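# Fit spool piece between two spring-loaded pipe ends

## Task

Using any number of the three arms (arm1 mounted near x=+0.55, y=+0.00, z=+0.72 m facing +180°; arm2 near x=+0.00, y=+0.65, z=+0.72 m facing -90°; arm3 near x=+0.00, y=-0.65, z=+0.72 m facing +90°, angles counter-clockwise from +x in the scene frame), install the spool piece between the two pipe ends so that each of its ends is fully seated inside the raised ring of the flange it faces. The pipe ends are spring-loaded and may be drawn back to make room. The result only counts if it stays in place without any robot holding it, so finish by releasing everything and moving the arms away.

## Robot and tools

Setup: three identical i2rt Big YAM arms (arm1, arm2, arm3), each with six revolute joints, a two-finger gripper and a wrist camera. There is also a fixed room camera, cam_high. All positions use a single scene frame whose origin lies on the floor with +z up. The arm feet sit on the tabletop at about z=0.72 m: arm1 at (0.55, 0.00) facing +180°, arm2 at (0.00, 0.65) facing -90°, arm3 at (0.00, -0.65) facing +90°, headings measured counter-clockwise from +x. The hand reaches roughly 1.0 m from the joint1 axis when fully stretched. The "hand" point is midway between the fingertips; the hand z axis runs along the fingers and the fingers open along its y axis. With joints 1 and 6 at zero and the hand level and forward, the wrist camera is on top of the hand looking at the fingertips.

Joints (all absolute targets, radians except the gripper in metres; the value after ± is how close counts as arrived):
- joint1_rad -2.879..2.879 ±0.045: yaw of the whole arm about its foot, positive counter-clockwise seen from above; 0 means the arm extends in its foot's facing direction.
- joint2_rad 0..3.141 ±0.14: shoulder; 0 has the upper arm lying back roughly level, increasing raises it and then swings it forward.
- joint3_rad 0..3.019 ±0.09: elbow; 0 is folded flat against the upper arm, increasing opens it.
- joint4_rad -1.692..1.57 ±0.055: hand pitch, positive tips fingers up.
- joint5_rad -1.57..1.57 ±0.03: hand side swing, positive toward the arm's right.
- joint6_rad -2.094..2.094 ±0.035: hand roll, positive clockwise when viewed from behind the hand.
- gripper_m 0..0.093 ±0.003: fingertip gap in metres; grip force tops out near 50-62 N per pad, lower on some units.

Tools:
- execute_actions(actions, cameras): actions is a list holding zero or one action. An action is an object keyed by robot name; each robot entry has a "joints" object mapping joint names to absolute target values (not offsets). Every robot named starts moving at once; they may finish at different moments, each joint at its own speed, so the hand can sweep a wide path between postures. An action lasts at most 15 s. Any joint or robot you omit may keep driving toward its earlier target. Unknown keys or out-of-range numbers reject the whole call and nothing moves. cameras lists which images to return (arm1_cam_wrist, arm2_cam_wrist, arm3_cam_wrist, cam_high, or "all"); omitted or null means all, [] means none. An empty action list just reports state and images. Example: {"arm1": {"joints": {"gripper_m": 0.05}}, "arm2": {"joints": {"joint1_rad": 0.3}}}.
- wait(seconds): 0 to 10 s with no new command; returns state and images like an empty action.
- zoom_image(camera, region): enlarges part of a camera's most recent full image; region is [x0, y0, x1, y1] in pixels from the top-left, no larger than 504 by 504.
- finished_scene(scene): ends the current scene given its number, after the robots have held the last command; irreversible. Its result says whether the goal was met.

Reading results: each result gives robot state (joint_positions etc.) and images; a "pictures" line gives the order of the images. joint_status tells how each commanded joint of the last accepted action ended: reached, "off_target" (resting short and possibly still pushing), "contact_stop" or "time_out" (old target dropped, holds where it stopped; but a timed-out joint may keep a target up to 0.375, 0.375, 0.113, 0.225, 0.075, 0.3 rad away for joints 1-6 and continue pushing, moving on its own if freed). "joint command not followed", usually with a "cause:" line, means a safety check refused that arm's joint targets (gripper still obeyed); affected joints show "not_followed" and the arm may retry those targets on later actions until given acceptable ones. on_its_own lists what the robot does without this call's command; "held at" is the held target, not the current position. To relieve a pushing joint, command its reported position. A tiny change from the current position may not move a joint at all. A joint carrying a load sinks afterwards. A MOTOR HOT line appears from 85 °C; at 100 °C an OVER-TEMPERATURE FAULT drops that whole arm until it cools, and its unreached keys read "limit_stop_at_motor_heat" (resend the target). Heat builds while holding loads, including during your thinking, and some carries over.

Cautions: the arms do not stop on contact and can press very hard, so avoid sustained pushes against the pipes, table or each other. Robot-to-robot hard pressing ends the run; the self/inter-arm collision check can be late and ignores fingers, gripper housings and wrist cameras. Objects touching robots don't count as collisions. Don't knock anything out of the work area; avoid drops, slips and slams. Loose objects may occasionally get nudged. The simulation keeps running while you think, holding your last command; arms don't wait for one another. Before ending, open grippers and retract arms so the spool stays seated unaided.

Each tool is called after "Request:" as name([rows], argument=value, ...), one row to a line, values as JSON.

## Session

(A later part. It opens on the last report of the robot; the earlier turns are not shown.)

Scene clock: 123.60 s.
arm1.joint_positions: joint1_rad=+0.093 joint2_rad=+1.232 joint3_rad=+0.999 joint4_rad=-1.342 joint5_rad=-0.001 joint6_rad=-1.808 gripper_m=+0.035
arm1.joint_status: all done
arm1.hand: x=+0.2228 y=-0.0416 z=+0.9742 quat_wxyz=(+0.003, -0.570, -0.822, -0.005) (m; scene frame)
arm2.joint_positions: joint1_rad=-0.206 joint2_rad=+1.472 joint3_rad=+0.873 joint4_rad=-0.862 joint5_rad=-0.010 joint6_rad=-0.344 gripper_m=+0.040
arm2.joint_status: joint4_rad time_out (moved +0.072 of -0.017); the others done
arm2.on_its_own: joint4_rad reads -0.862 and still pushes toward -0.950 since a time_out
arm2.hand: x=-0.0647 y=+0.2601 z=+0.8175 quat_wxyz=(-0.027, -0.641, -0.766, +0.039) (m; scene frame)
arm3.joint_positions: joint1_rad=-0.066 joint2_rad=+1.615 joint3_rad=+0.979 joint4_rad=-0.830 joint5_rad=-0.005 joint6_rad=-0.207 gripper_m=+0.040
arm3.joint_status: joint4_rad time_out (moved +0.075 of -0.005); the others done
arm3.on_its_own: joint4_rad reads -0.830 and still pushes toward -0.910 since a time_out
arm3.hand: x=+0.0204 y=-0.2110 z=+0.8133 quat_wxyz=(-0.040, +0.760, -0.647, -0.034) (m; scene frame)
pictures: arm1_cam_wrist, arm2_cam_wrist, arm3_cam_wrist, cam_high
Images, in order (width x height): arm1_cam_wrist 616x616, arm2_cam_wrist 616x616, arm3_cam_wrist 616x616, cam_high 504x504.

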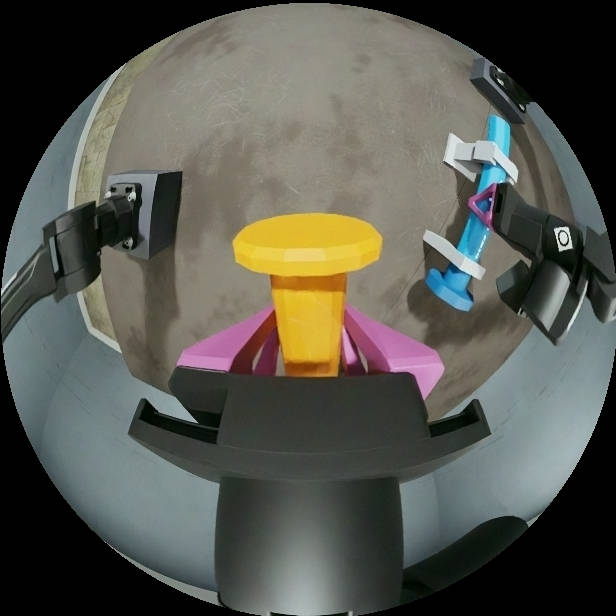

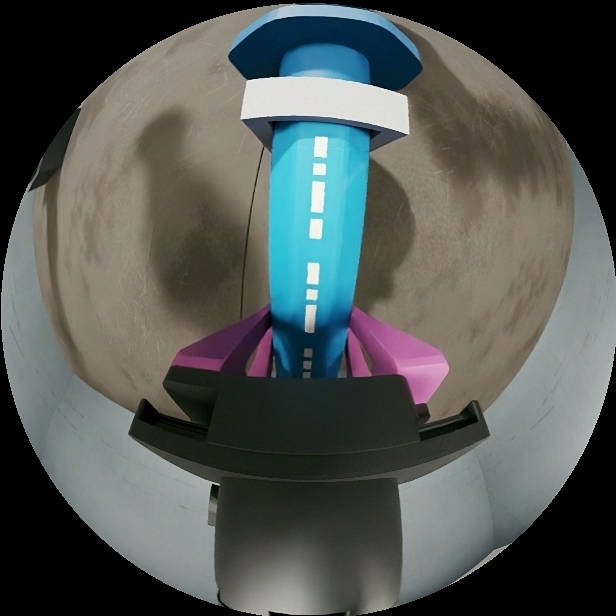

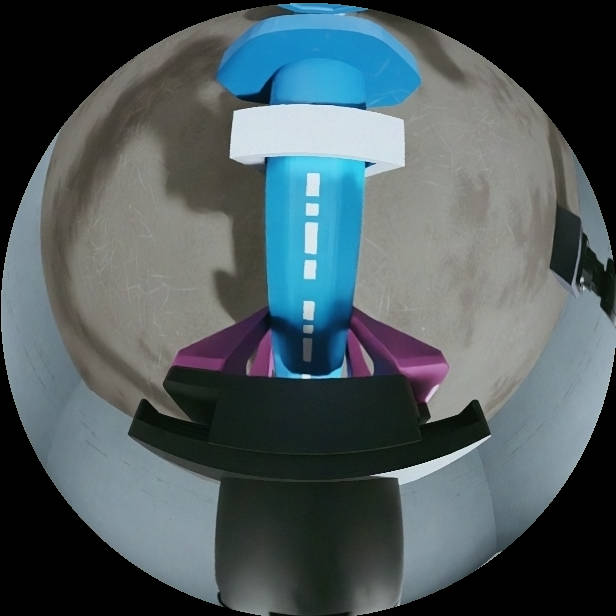

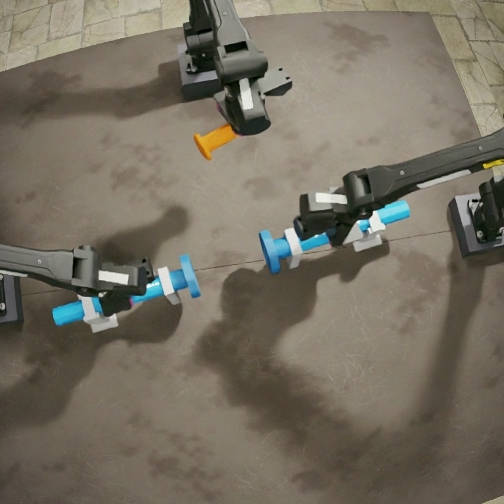

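Request:
execute_actions([
  {"arm1":{"joints":{"joint1_rad":-0.04,"joint2_rad":1.831,"joint3_rad":1.749,"joint4_rad":-1.489,"joint6_rad":-1.74}}},
])

Scene clock: 131.43 s.
arm1.joint_positions: joint1_rad=-0.045 joint2_rad=+1.847 joint3_rad=+1.691 joint4_rad=-1.480 joint5_rad=-0.001 joint6_rad=-1.748 gripper_m=+0.035
arm1.joint_status: all done
arm1.hand: x=-0.0007 y=+0.0081 z=+0.9709 quat_wxyz=(-0.020, -0.648, -0.761, -0.024) (m; scene frame)
arm2.joint_positions: joint1_rad=-0.206 joint2_rad=+1.472 joint3_rad=+0.873 joint4_rad=-0.862 joint5_rad=-0.010 joint6_rad=-0.344 gripper_m=+0.040
arm2.joint_status: not commanded
arm2.on_its_own: joint4_rad reads -0.862 and still pushes toward -0.950 since a time_out
arm2.hand: x=-0.0647 y=+0.2601 z=+0.8175 quat_wxyz=(-0.027, -0.641, -0.766, +0.039) (m; scene frame)
arm3.joint_positions: joint1_rad=-0.066 joint2_rad=+1.615 joint3_rad=+0.979 joint4_rad=-0.830 joint5_rad=-0.005 joint6_rad=-0.207 gripper_m=+0.040
arm3.joint_status: not commanded
arm3.on_its_own: joint4_rad reads -0.830 and still pushes toward -0.910 since a time_out
arm3.hand: x=+0.0204 y=-0.2110 z=+0.8133 quat_wxyz=(-0.040, +0.760, -0.647, -0.034) (m; scene frame)
pictures: arm1_cam_wrist, arm2_cam_wrist, arm3_cam_wrist, cam_high
Images, in order (width x height): arm1_cam_wrist 616x616, arm2_cam_wrist 616x616, arm3_cam_wrist 616x616, cam_high 504x504.

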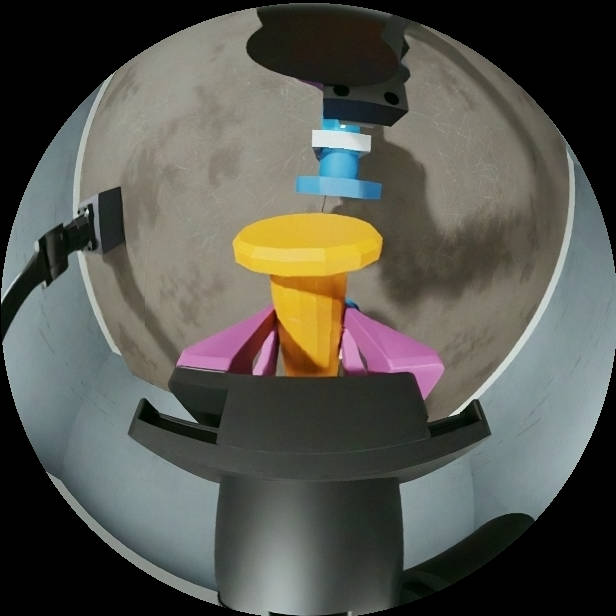

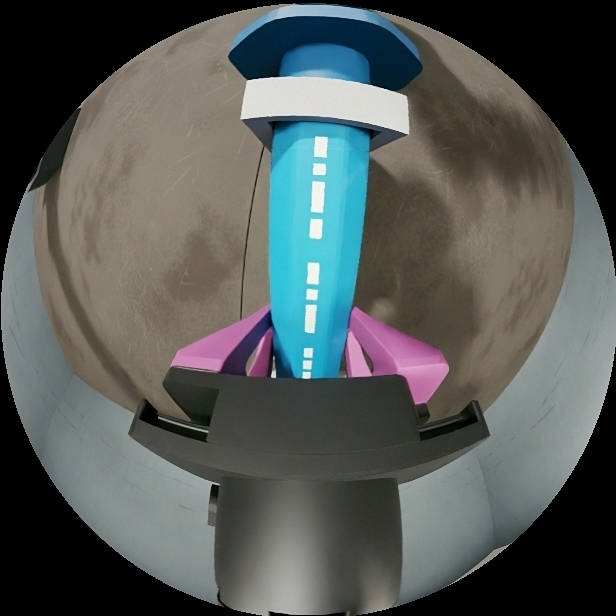

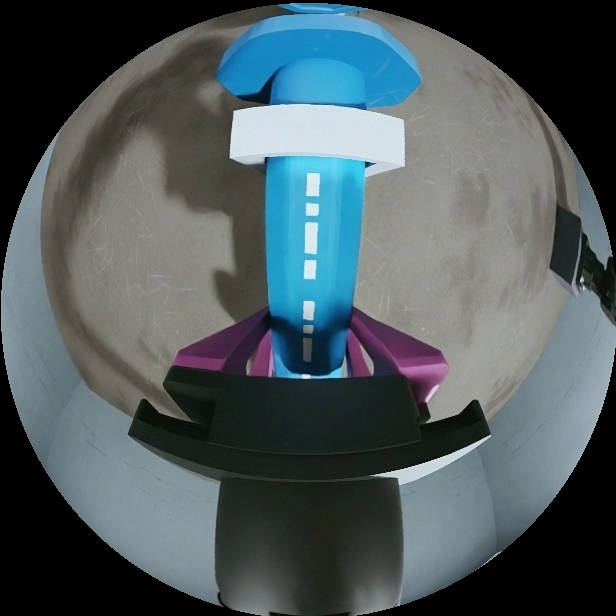

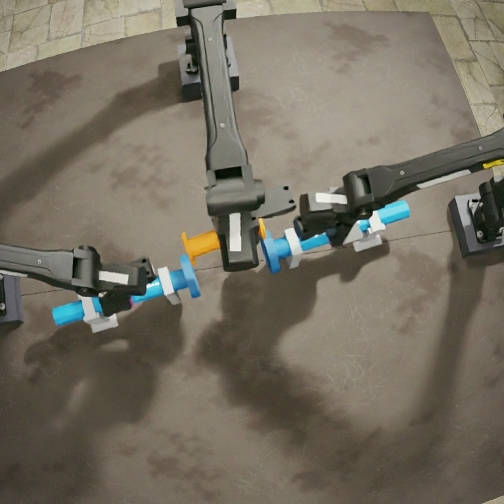

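Request:
execute_actions([
  {"arm1":{"joints":{"joint2_rad":1.9,"joint3_rad":1.57,"joint4_rad":-1.24}}},
], cameras=["arm1_cam_wrist","cam_high"])

Scene clock: 141.97 s.
arm1.joint_positions: joint1_rad=-0.045 joint2_rad=+1.924 joint3_rad=+1.557 joint4_rad=-1.253 joint5_rad=-0.001 joint6_rad=-1.748 gripper_m=+0.035
arm1.joint_status: all done
arm1.hand: x=-0.0106 y=+0.0093 z=+0.8796 quat_wxyz=(-0.014, -0.649, -0.761, -0.018) (m; scene frame)
arm2.joint_positions: joint1_rad=-0.206 joint2_rad=+1.472 joint3_rad=+0.873 joint4_rad=-0.862 joint5_rad=-0.010 joint6_rad=-0.344 gripper_m=+0.040
arm2.joint_status: not commanded
arm2.on_its_own: joint4_rad reads -0.862 and still pushes toward -0.950 since a time_out
arm2.hand: x=-0.0647 y=+0.2601 z=+0.8175 quat_wxyz=(-0.027, -0.641, -0.766, +0.039) (m; scene frame)
arm3.joint_positions: joint1_rad=-0.066 joint2_rad=+1.615 joint3_rad=+0.979 joint4_rad=-0.830 joint5_rad=-0.005 joint6_rad=-0.207 gripper_m=+0.040
arm3.joint_status: not commanded
arm3.on_its_own: joint4_rad reads -0.830 and still pushes toward -0.910 since a time_out
arm3.hand: x=+0.0204 y=-0.2110 z=+0.8133 quat_wxyz=(-0.040, +0.760, -0.647, -0.034) (m; scene frame)
pictures: arm1_cam_wrist, cam_high
Images, in order (width x height): arm1_cam_wrist 616x616, cam_high 504x504.

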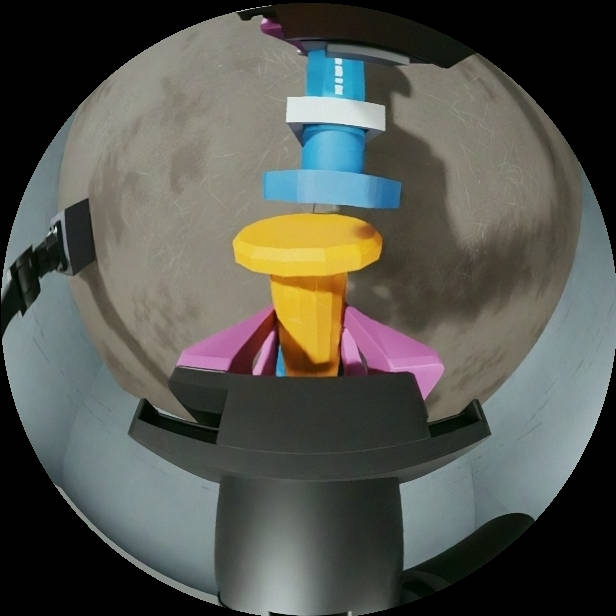

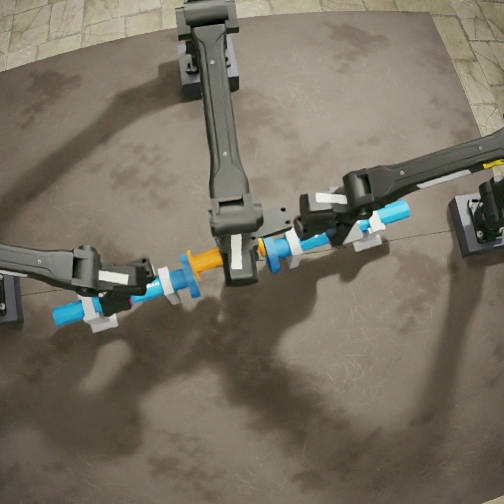

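Request:
execute_actions(actions=[], cameras=["arm2_cam_wrist","arm3_cam_wrist"])

Scene clock: 144.03 s.
arm1.joint_positions: joint1_rad=-0.045 joint2_rad=+1.924 joint3_rad=+1.557 joint4_rad=-1.253 joint5_rad=-0.001 joint6_rad=-1.748 gripper_m=+0.035
arm1.joint_status: all done
arm1.hand: x=-0.0106 y=+0.0093 z=+0.8796 quat_wxyz=(-0.014, -0.649, -0.761, -0.018) (m; scene frame)
arm2.joint_positions: joint1_rad=-0.206 joint2_rad=+1.472 joint3_rad=+0.873 joint4_rad=-0.862 joint5_rad=-0.010 joint6_rad=-0.344 gripper_m=+0.040
arm2.joint_status: not commanded
arm2.on_its_own: joint4_rad reads -0.862 and still pushes toward -0.950 since a time_out
arm2.hand: x=-0.0647 y=+0.2601 z=+0.8175 quat_wxyz=(-0.027, -0.641, -0.766, +0.039) (m; scene frame)
arm3.joint_positions: joint1_rad=-0.066 joint2_rad=+1.615 joint3_rad=+0.979 joint4_rad=-0.830 joint5_rad=-0.005 joint6_rad=-0.207 gripper_m=+0.040
arm3.joint_status: not commanded
arm3.on_its_own: joint4_rad reads -0.830 and still pushes toward -0.910 since a time_out
arm3.hand: x=+0.0204 y=-0.2110 z=+0.8133 quat_wxyz=(-0.040, +0.760, -0.647, -0.034) (m; scene frame)
pictures: arm2_cam_wrist, arm3_cam_wrist
Images, in order (width x height): arm2_cam_wrist 616x616, arm3_cam_wrist 616x616.

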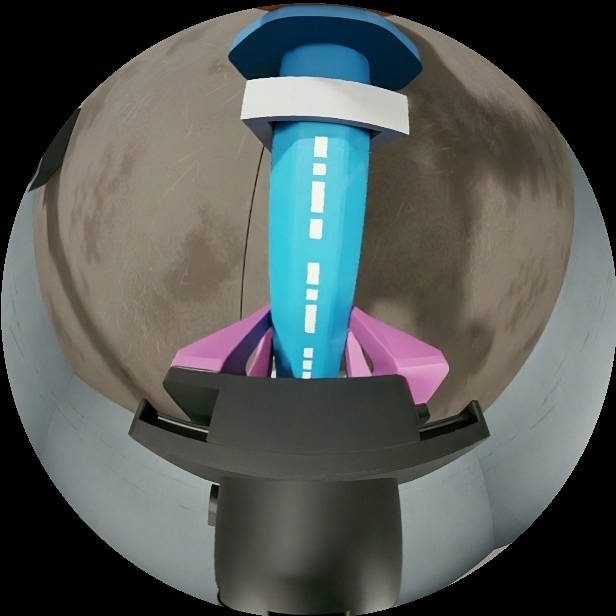

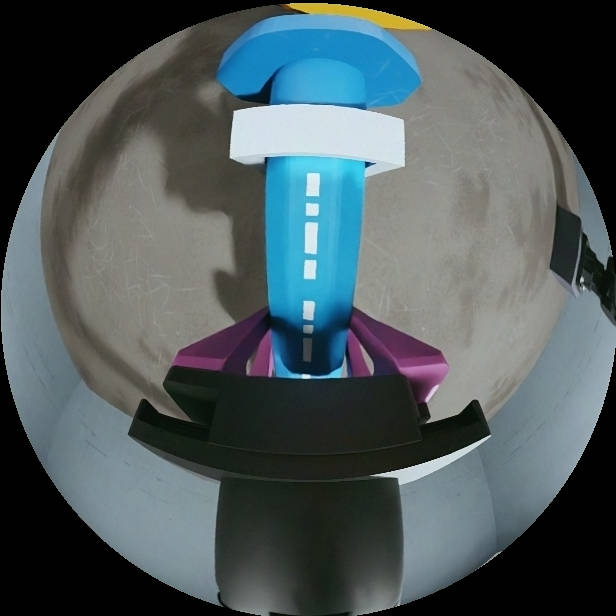

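Request:
execute_actions([
  {"arm1":{"joints":{"joint1_rad":-0.027,"joint2_rad":1.94,"joint3_rad":1.54,"joint4_rad":-1.13}}},
], cameras=["arm1_cam_wrist","cam_high"])

Scene clock: 148.90 s.
arm1.joint_positions: joint1_rad=-0.035 joint2_rad=+1.941 joint3_rad=+1.538 joint4_rad=-1.145 joint5_rad=-0.001 joint6_rad=-1.748 gripper_m=+0.035
arm1.joint_status: all done
arm1.hand: x=-0.0286 y=+0.0039 z=+0.8632 quat_wxyz=(+0.014, -0.645, -0.764, +0.005) (m; scene frame)
arm2.joint_positions: joint1_rad=-0.206 joint2_rad=+1.472 joint3_rad=+0.873 joint4_rad=-0.862 joint5_rad=-0.010 joint6_rad=-0.344 gripper_m=+0.040
arm2.joint_status: not commanded
arm2.on_its_own: joint4_rad reads -0.862 and still pushes toward -0.950 since a time_out
arm2.hand: x=-0.0647 y=+0.2601 z=+0.8175 quat_wxyz=(-0.027, -0.641, -0.766, +0.039) (m; scene frame)
arm3.joint_positions: joint1_rad=-0.066 joint2_rad=+1.615 joint3_rad=+0.979 joint4_rad=-0.830 joint5_rad=-0.005 joint6_rad=-0.207 gripper_m=+0.040
arm3.joint_status: not commanded
arm3.on_its_own: joint4_rad reads -0.830 and still pushes toward -0.910 since a time_out
arm3.hand: x=+0.0204 y=-0.2110 z=+0.8133 quat_wxyz=(-0.040, +0.760, -0.647, -0.034) (m; scene frame)
pictures: arm1_cam_wrist, cam_high
Images, in order (width x height): arm1_cam_wrist 616x616, cam_high 504x504.

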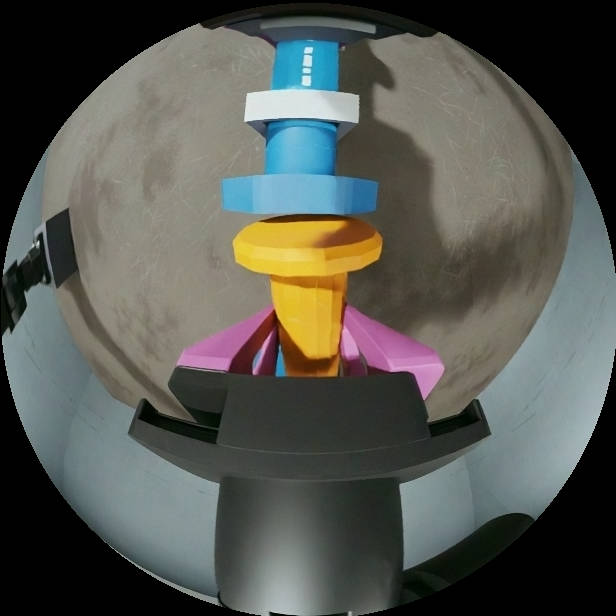

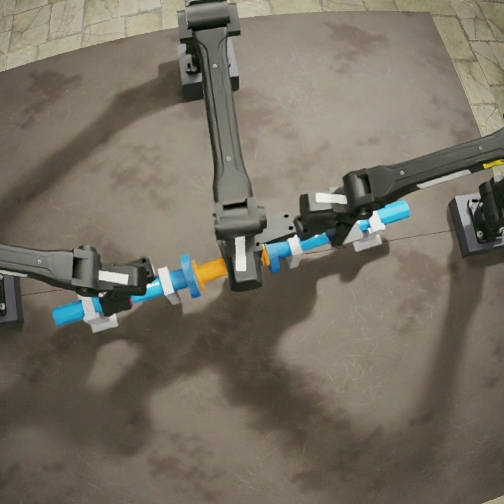

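Request:
execute_actions([
  {"arm1":{"joints":{"joint2_rad":1.975,"joint3_rad":1.46,"joint4_rad":-1.04}}},
], cameras=["arm1_cam_wrist","cam_high"])

Scene clock: 152.47 s.
arm1.joint_positions: joint1_rad=-0.035 joint2_rad=+1.989 joint3_rad=+1.451 joint4_rad=-1.054 joint5_rad=-0.001 joint6_rad=-1.748 gripper_m=+0.035
arm1.joint_status: all done
arm1.hand: x=-0.0104 y=+0.0044 z=+0.8070 quat_wxyz=(-0.003, -0.645, -0.764, -0.009) (m; scene frame)
arm2.joint_positions: joint1_rad=-0.206 joint2_rad=+1.472 joint3_rad=+0.873 joint4_rad=-0.862 joint5_rad=-0.010 joint6_rad=-0.344 gripper_m=+0.040
arm2.joint_status: not commanded
arm2.on_its_own: joint4_rad reads -0.862 and still pushes toward -0.950 since a time_out
arm2.hand: x=-0.0647 y=+0.2601 z=+0.8175 quat_wxyz=(-0.027, -0.641, -0.766, +0.039) (m; scene frame)
arm3.joint_positions: joint1_rad=-0.066 joint2_rad=+1.615 joint3_rad=+0.979 joint4_rad=-0.830 joint5_rad=-0.005 joint6_rad=-0.207 gripper_m=+0.040
arm3.joint_status: not commanded
arm3.on_its_own: joint4_rad reads -0.830 and still pushes toward -0.910 since a time_out
arm3.hand: x=+0.0204 y=-0.2110 z=+0.8133 quat_wxyz=(-0.040, +0.760, -0.647, -0.034) (m; scene frame)
pictures: arm1_cam_wrist, cam_high
Images, in order (width x height): arm1_cam_wrist 616x616, cam_high 504x504.

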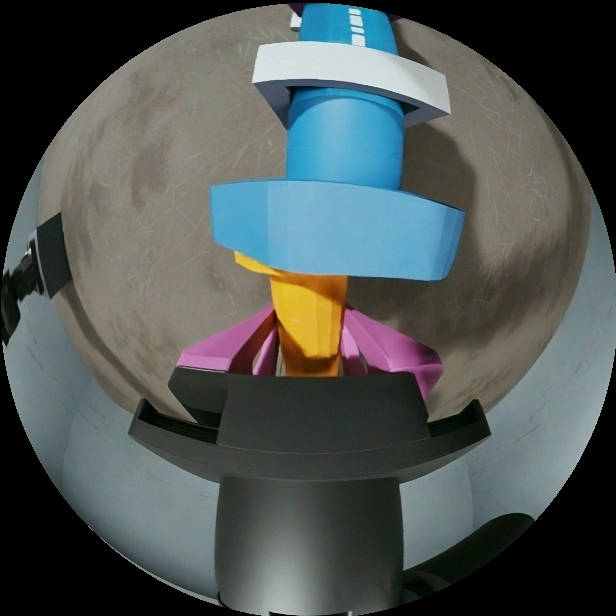

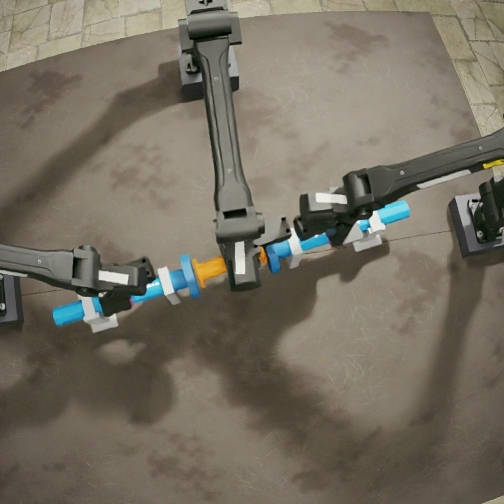

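Request:
execute_actions([
  {"arm1":{"joints":{"joint2_rad":2.0,"joint3_rad":1.515}}},
], cameras=["arm1_cam_wrist","arm2_cam_wrist","arm3_cam_wrist"])

Scene clock: 157.40 s.
arm1.joint_positions: joint1_rad=-0.035 joint2_rad=+1.994 joint3_rad=+1.455 joint4_rad=-1.054 joint5_rad=-0.001 joint6_rad=-1.748 gripper_m=+0.035
arm1.joint_status: all done
arm1.hand: x=-0.0116 y=+0.0044 z=+0.8055 quat_wxyz=(-0.003, -0.645, -0.764, -0.010) (m; scene frame)
arm2.joint_positions: joint1_rad=-0.206 joint2_rad=+1.472 joint3_rad=+0.873 joint4_rad=-0.862 joint5_rad=-0.010 joint6_rad=-0.344 gripper_m=+0.040
arm2.joint_status: not commanded
arm2.on_its_own: joint4_rad reads -0.862 and still pushes toward -0.950 since a time_out
arm2.hand: x=-0.0647 y=+0.2601 z=+0.8175 quat_wxyz=(-0.027, -0.641, -0.766, +0.039) (m; scene frame)
arm3.joint_positions: joint1_rad=-0.066 joint2_rad=+1.615 joint3_rad=+0.979 joint4_rad=-0.830 joint5_rad=-0.005 joint6_rad=-0.207 gripper_m=+0.040
arm3.joint_status: not commanded
arm3.on_its_own: joint4_rad reads -0.830 and still pushes toward -0.910 since a time_out
arm3.hand: x=+0.0204 y=-0.2110 z=+0.8133 quat_wxyz=(-0.040, +0.760, -0.647, -0.034) (m; scene frame)
pictures: arm1_cam_wrist, arm2_cam_wrist, arm3_cam_wrist
Images, in order (width x height): arm1_cam_wrist 616x616, arm2_cam_wrist 616x616, arm3_cam_wrist 616x616.

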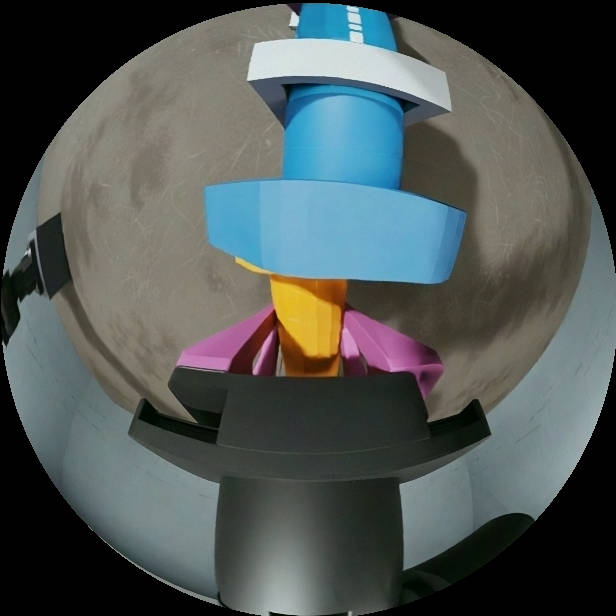

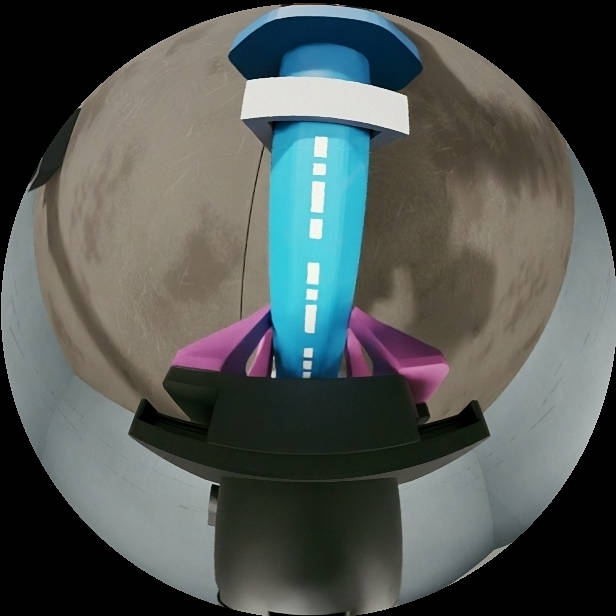

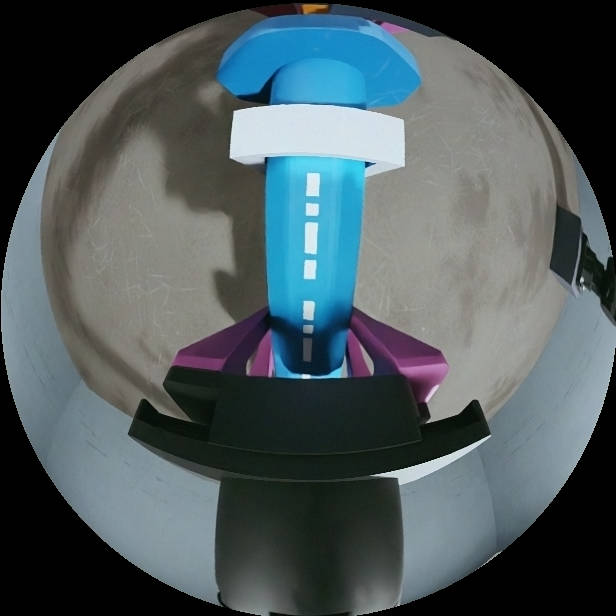

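Request:
execute_actions([
  {"arm1":{"joints":{"joint3_rad":1.54,"joint4_rad":-1.03}}},
], cameras=["arm1_cam_wrist","cam_high"])

Scene clock: 163.27 s.
arm1.joint_positions: joint1_rad=-0.035 joint2_rad=+1.998 joint3_rad=+1.485 joint4_rad=-1.042 joint5_rad=-0.001 joint6_rad=-1.748 gripper_m=+0.035
arm1.joint_status: all done
arm1.hand: x=-0.0268 y=+0.0045 z=+0.8132 quat_wxyz=(+0.011, -0.645, -0.764, +0.002) (m; scene frame)
arm2.joint_positions: joint1_rad=-0.206 joint2_rad=+1.472 joint3_rad=+0.873 joint4_rad=-0.862 joint5_rad=-0.010 joint6_rad=-0.344 gripper_m=+0.040
arm2.joint_status: not commanded
arm2.on_its_own: joint4_rad reads -0.862 and still pushes toward -0.950 since a time_out
arm2.hand: x=-0.0647 y=+0.2601 z=+0.8175 quat_wxyz=(-0.027, -0.641, -0.766, +0.039) (m; scene frame)
arm3.joint_positions: joint1_rad=-0.066 joint2_rad=+1.615 joint3_rad=+0.979 joint4_rad=-0.830 joint5_rad=-0.005 joint6_rad=-0.207 gripper_m=+0.040
arm3.joint_status: not commanded
arm3.on_its_own: joint4_rad reads -0.830 and still pushes toward -0.910 since a time_out
arm3.hand: x=+0.0204 y=-0.2110 z=+0.8133 quat_wxyz=(-0.040, +0.760, -0.647, -0.034) (m; scene frame)
pictures: arm1_cam_wrist, cam_high
Images, in order (width x height): arm1_cam_wrist 616x616, cam_high 504x504.

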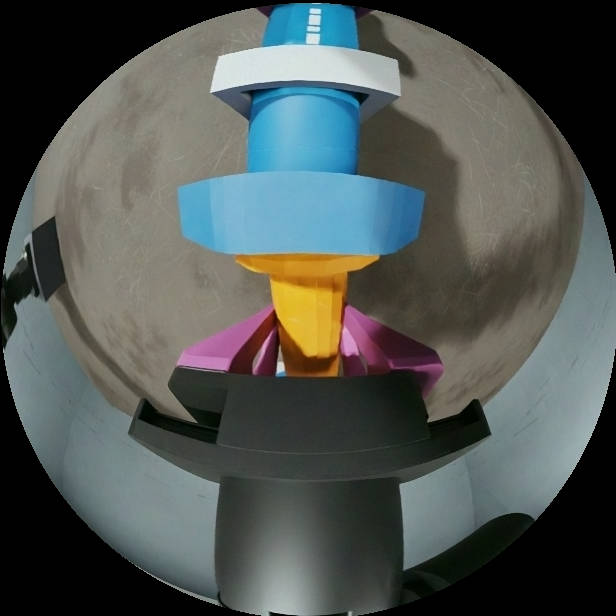

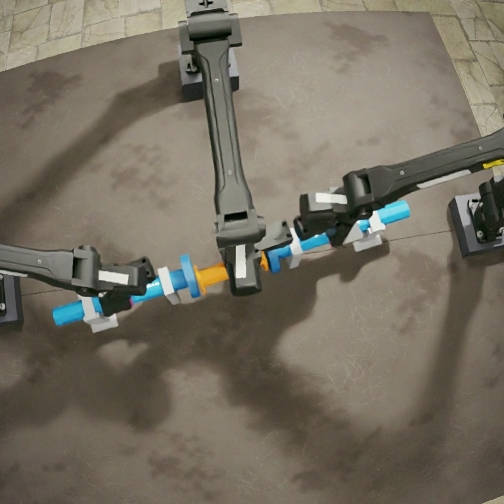

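Request:
execute_actions([
  {"arm1":{"joints":{"joint4_rad":-1.065}}},
], cameras=[])

Request:
execute_actions([
  {"arm2":{"joints":{"joint1_rad":-0.195,"joint2_rad":1.56,"joint3_rad":0.98,"joint4_rad":-0.97,"joint6_rad":-0.344}},"arm3":{"joints":{"joint1_rad":-0.06,"joint2_rad":1.70,"joint3_rad":1.10,"joint4_rad":-0.95,"joint6_rad":-0.21}}},
])

Scene clock: 167.77 s.
arm1.joint_positions: joint1_rad=-0.035 joint2_rad=+1.998 joint3_rad=+1.485 joint4_rad=-1.053 joint5_rad=-0.001 joint6_rad=-1.748 gripper_m=+0.035
arm1.joint_status: all done
arm1.hand: x=-0.0243 y=+0.0045 z=+0.8132 quat_wxyz=(+0.007, -0.645, -0.764, -0.001) (m; scene frame)
arm2.joint_positions: joint1_rad=-0.206 joint2_rad=+1.472 joint3_rad=+0.873 joint4_rad=-0.862 joint5_rad=-0.010 joint6_rad=-0.344 gripper_m=+0.040
arm2.joint_status: not commanded
arm2.on_its_own: joint4_rad reads -0.862 and still pushes toward -0.950 since a time_out
arm2.hand: x=-0.0647 y=+0.2601 z=+0.8175 quat_wxyz=(-0.027, -0.641, -0.766, +0.039) (m; scene frame)
arm3.joint_positions: joint1_rad=-0.066 joint2_rad=+1.615 joint3_rad=+0.979 joint4_rad=-0.830 joint5_rad=-0.005 joint6_rad=-0.207 gripper_m=+0.040
arm3.joint_status: not commanded
arm3.on_its_own: joint4_rad reads -0.830 and still pushes toward -0.910 since a time_out
arm3.hand: x=+0.0204 y=-0.2110 z=+0.8133 quat_wxyz=(-0.040, +0.760, -0.647, -0.034) (m; scene frame)
pictures: none
No camera images: the call's "cameras" was empty. Leave "cameras" out to get every camera's image.

Scene clock: 168.57 s.
arm1.joint_positions: joint1_rad=-0.035 joint2_rad=+2.001 joint3_rad=+1.485 joint4_rad=-1.055 joint5_rad=-0.008 joint6_rad=-1.749 gripper_m=+0.035
arm1.joint_status: not commanded
arm1.hand: x=-0.0234 y=+0.0032 z=+0.8117 quat_wxyz=(+0.003, -0.644, -0.765, +0.000) (m; scene frame)
arm2.joint_positions: joint1_rad=-0.202 joint2_rad=+1.535 joint3_rad=+0.949 joint4_rad=-0.953 joint5_rad=-0.008 joint6_rad=-0.329 gripper_m=+0.040
arm2.joint_status: all done
arm2.hand: x=-0.0646 y=+0.2521 z=+0.8178 quat_wxyz=(-0.007, -0.646, -0.763, +0.006) (m; scene frame)
arm3.joint_positions: joint1_rad=-0.063 joint2_rad=+1.665 joint3_rad=+1.048 joint4_rad=-0.906 joint5_rad=-0.008 joint6_rad=-0.205 gripper_m=+0.040
arm3.joint_status: all done
arm3.hand: x=+0.0192 y=-0.2018 z=+0.8136 quat_wxyz=(-0.017, +0.761, -0.648, -0.018) (m; scene frame)
pictures: arm1_cam_wrist, arm2_cam_wrist, arm3_cam_wrist, cam_high
Images, in order (width x height): arm1_cam_wrist 616x616, arm2_cam_wrist 616x616, arm3_cam_wrist 616x616, cam_high 504x504.

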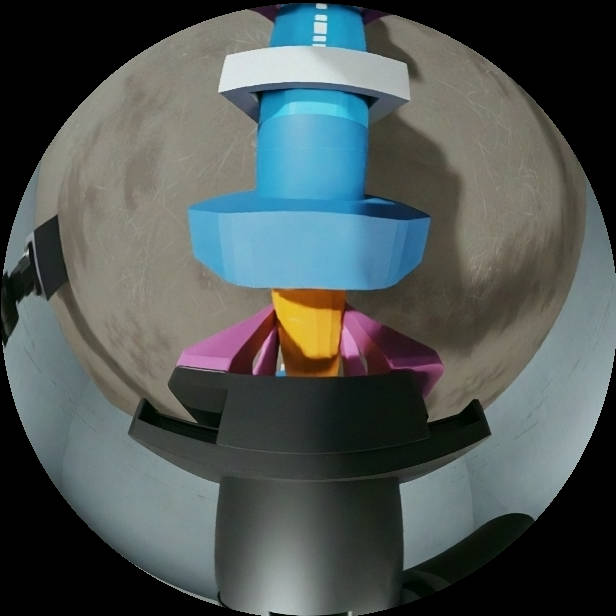

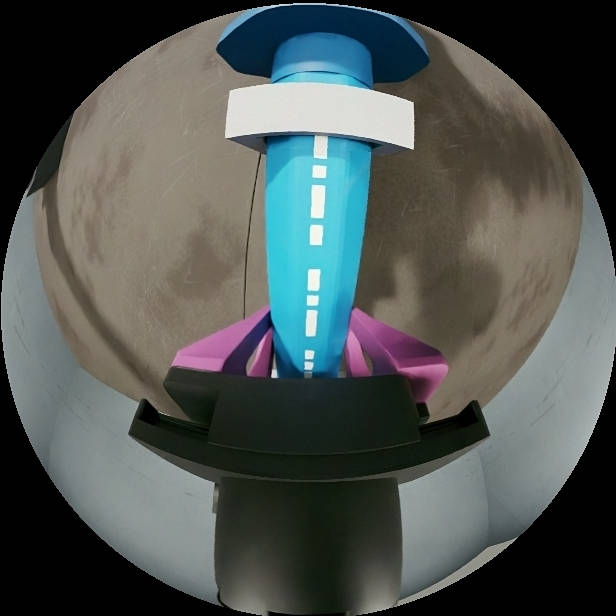

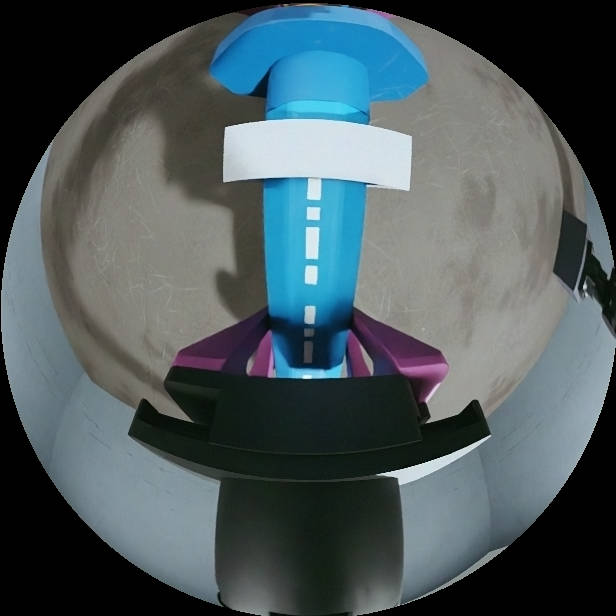

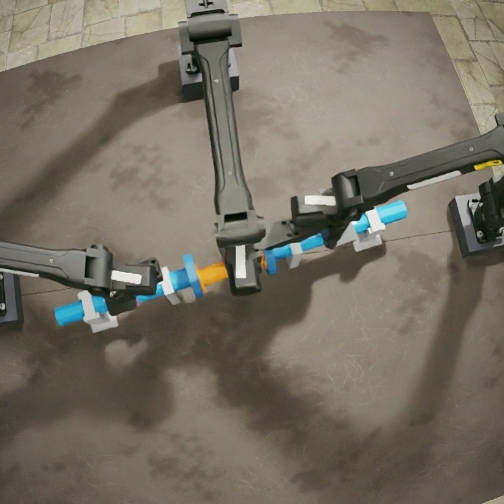

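Request:
execute_actions([
  {"arm2":{"joints":{"gripper_m":0.093}},"arm3":{"joints":{"gripper_m":0.093}}},
])

Request:
zoom_image(camera="cam_high", region=[150,200,330,330])

Scene clock: 171.77 s.
arm1.joint_positions: joint1_rad=-0.034 joint2_rad=+2.001 joint3_rad=+1.485 joint4_rad=-1.056 joint5_rad=-0.002 joint6_rad=-1.749 gripper_m=+0.035
arm1.joint_status: not commanded
arm1.hand: x=-0.0234 y=+0.0037 z=+0.8118 quat_wxyz=(+0.005, -0.644, -0.765, -0.003) (m; scene frame)
arm2.joint_positions: joint1_rad=-0.202 joint2_rad=+1.550 joint3_rad=+0.949 joint4_rad=-0.961 joint5_rad=-0.003 joint6_rad=-0.333 gripper_m=+0.093
arm2.joint_status: all done
arm2.hand: x=-0.0649 y=+0.2557 z=+0.8119 quat_wxyz=(+0.001, -0.645, -0.764, -0.004) (m; scene frame)
arm3.joint_positions: joint1_rad=-0.063 joint2_rad=+1.667 joint3_rad=+1.056 joint4_rad=-0.934 joint5_rad=-0.004 joint6_rad=-0.206 gripper_m=+0.093
arm3.joint_status: all done
arm3.hand: x=+0.0198 y=-0.2051 z=+0.8151 quat_wxyz=(-0.009, +0.762, -0.648, -0.009) (m; scene frame)
pictures: arm1_cam_wrist, arm2_cam_wrist, arm3_cam_wrist, cam_high
Images, in order (width x height): arm1_cam_wrist 616x616, arm2_cam_wrist 616x616, arm3_cam_wrist 616x616, cam_high 504x504.

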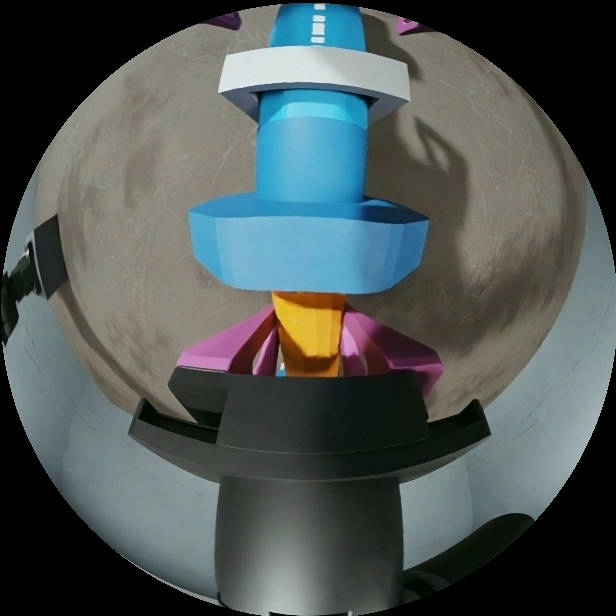

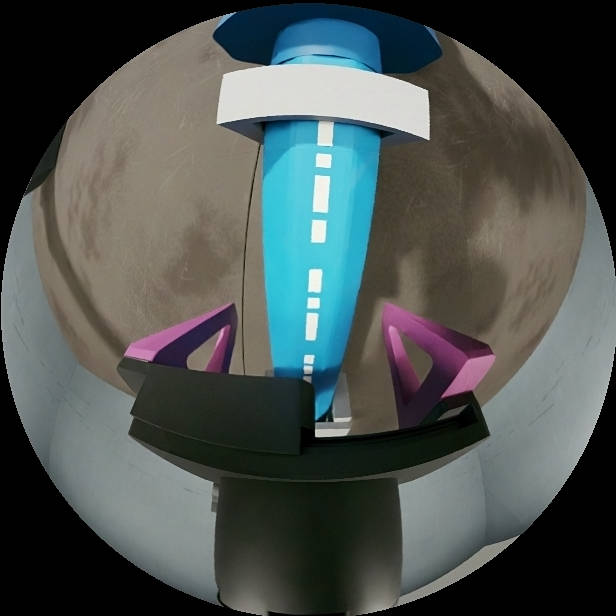

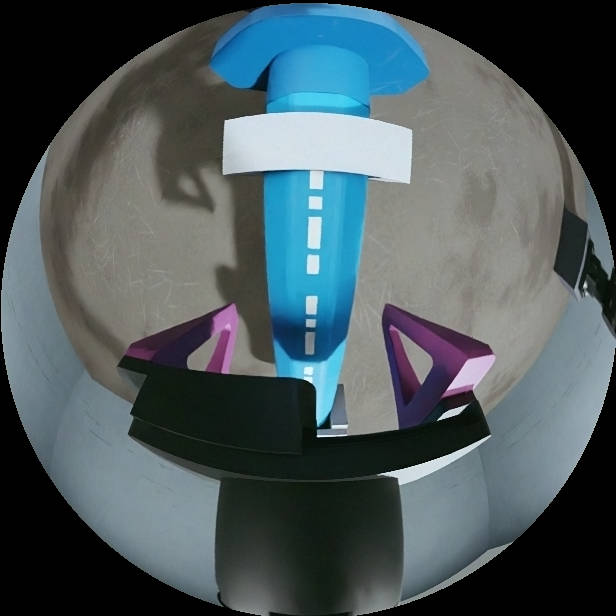

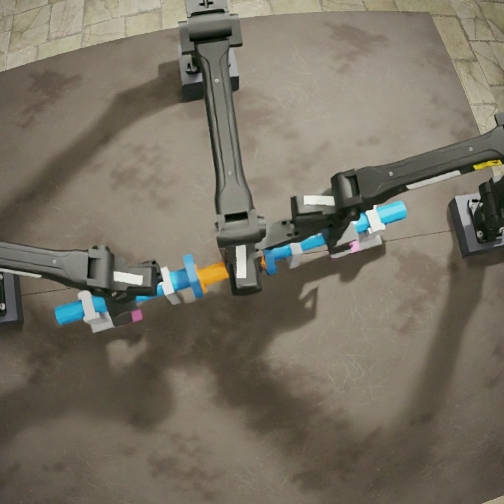

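Region (150, 200, 330, 330) of cam_high's 504x504 image, scaled by 2.800, with more detail than that image has.

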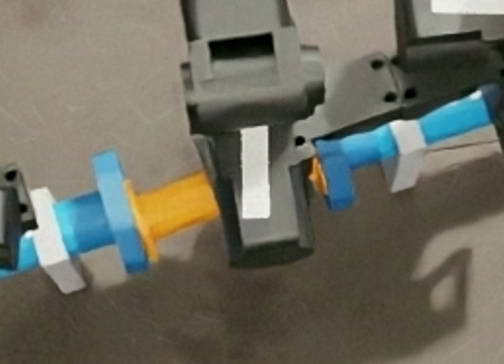

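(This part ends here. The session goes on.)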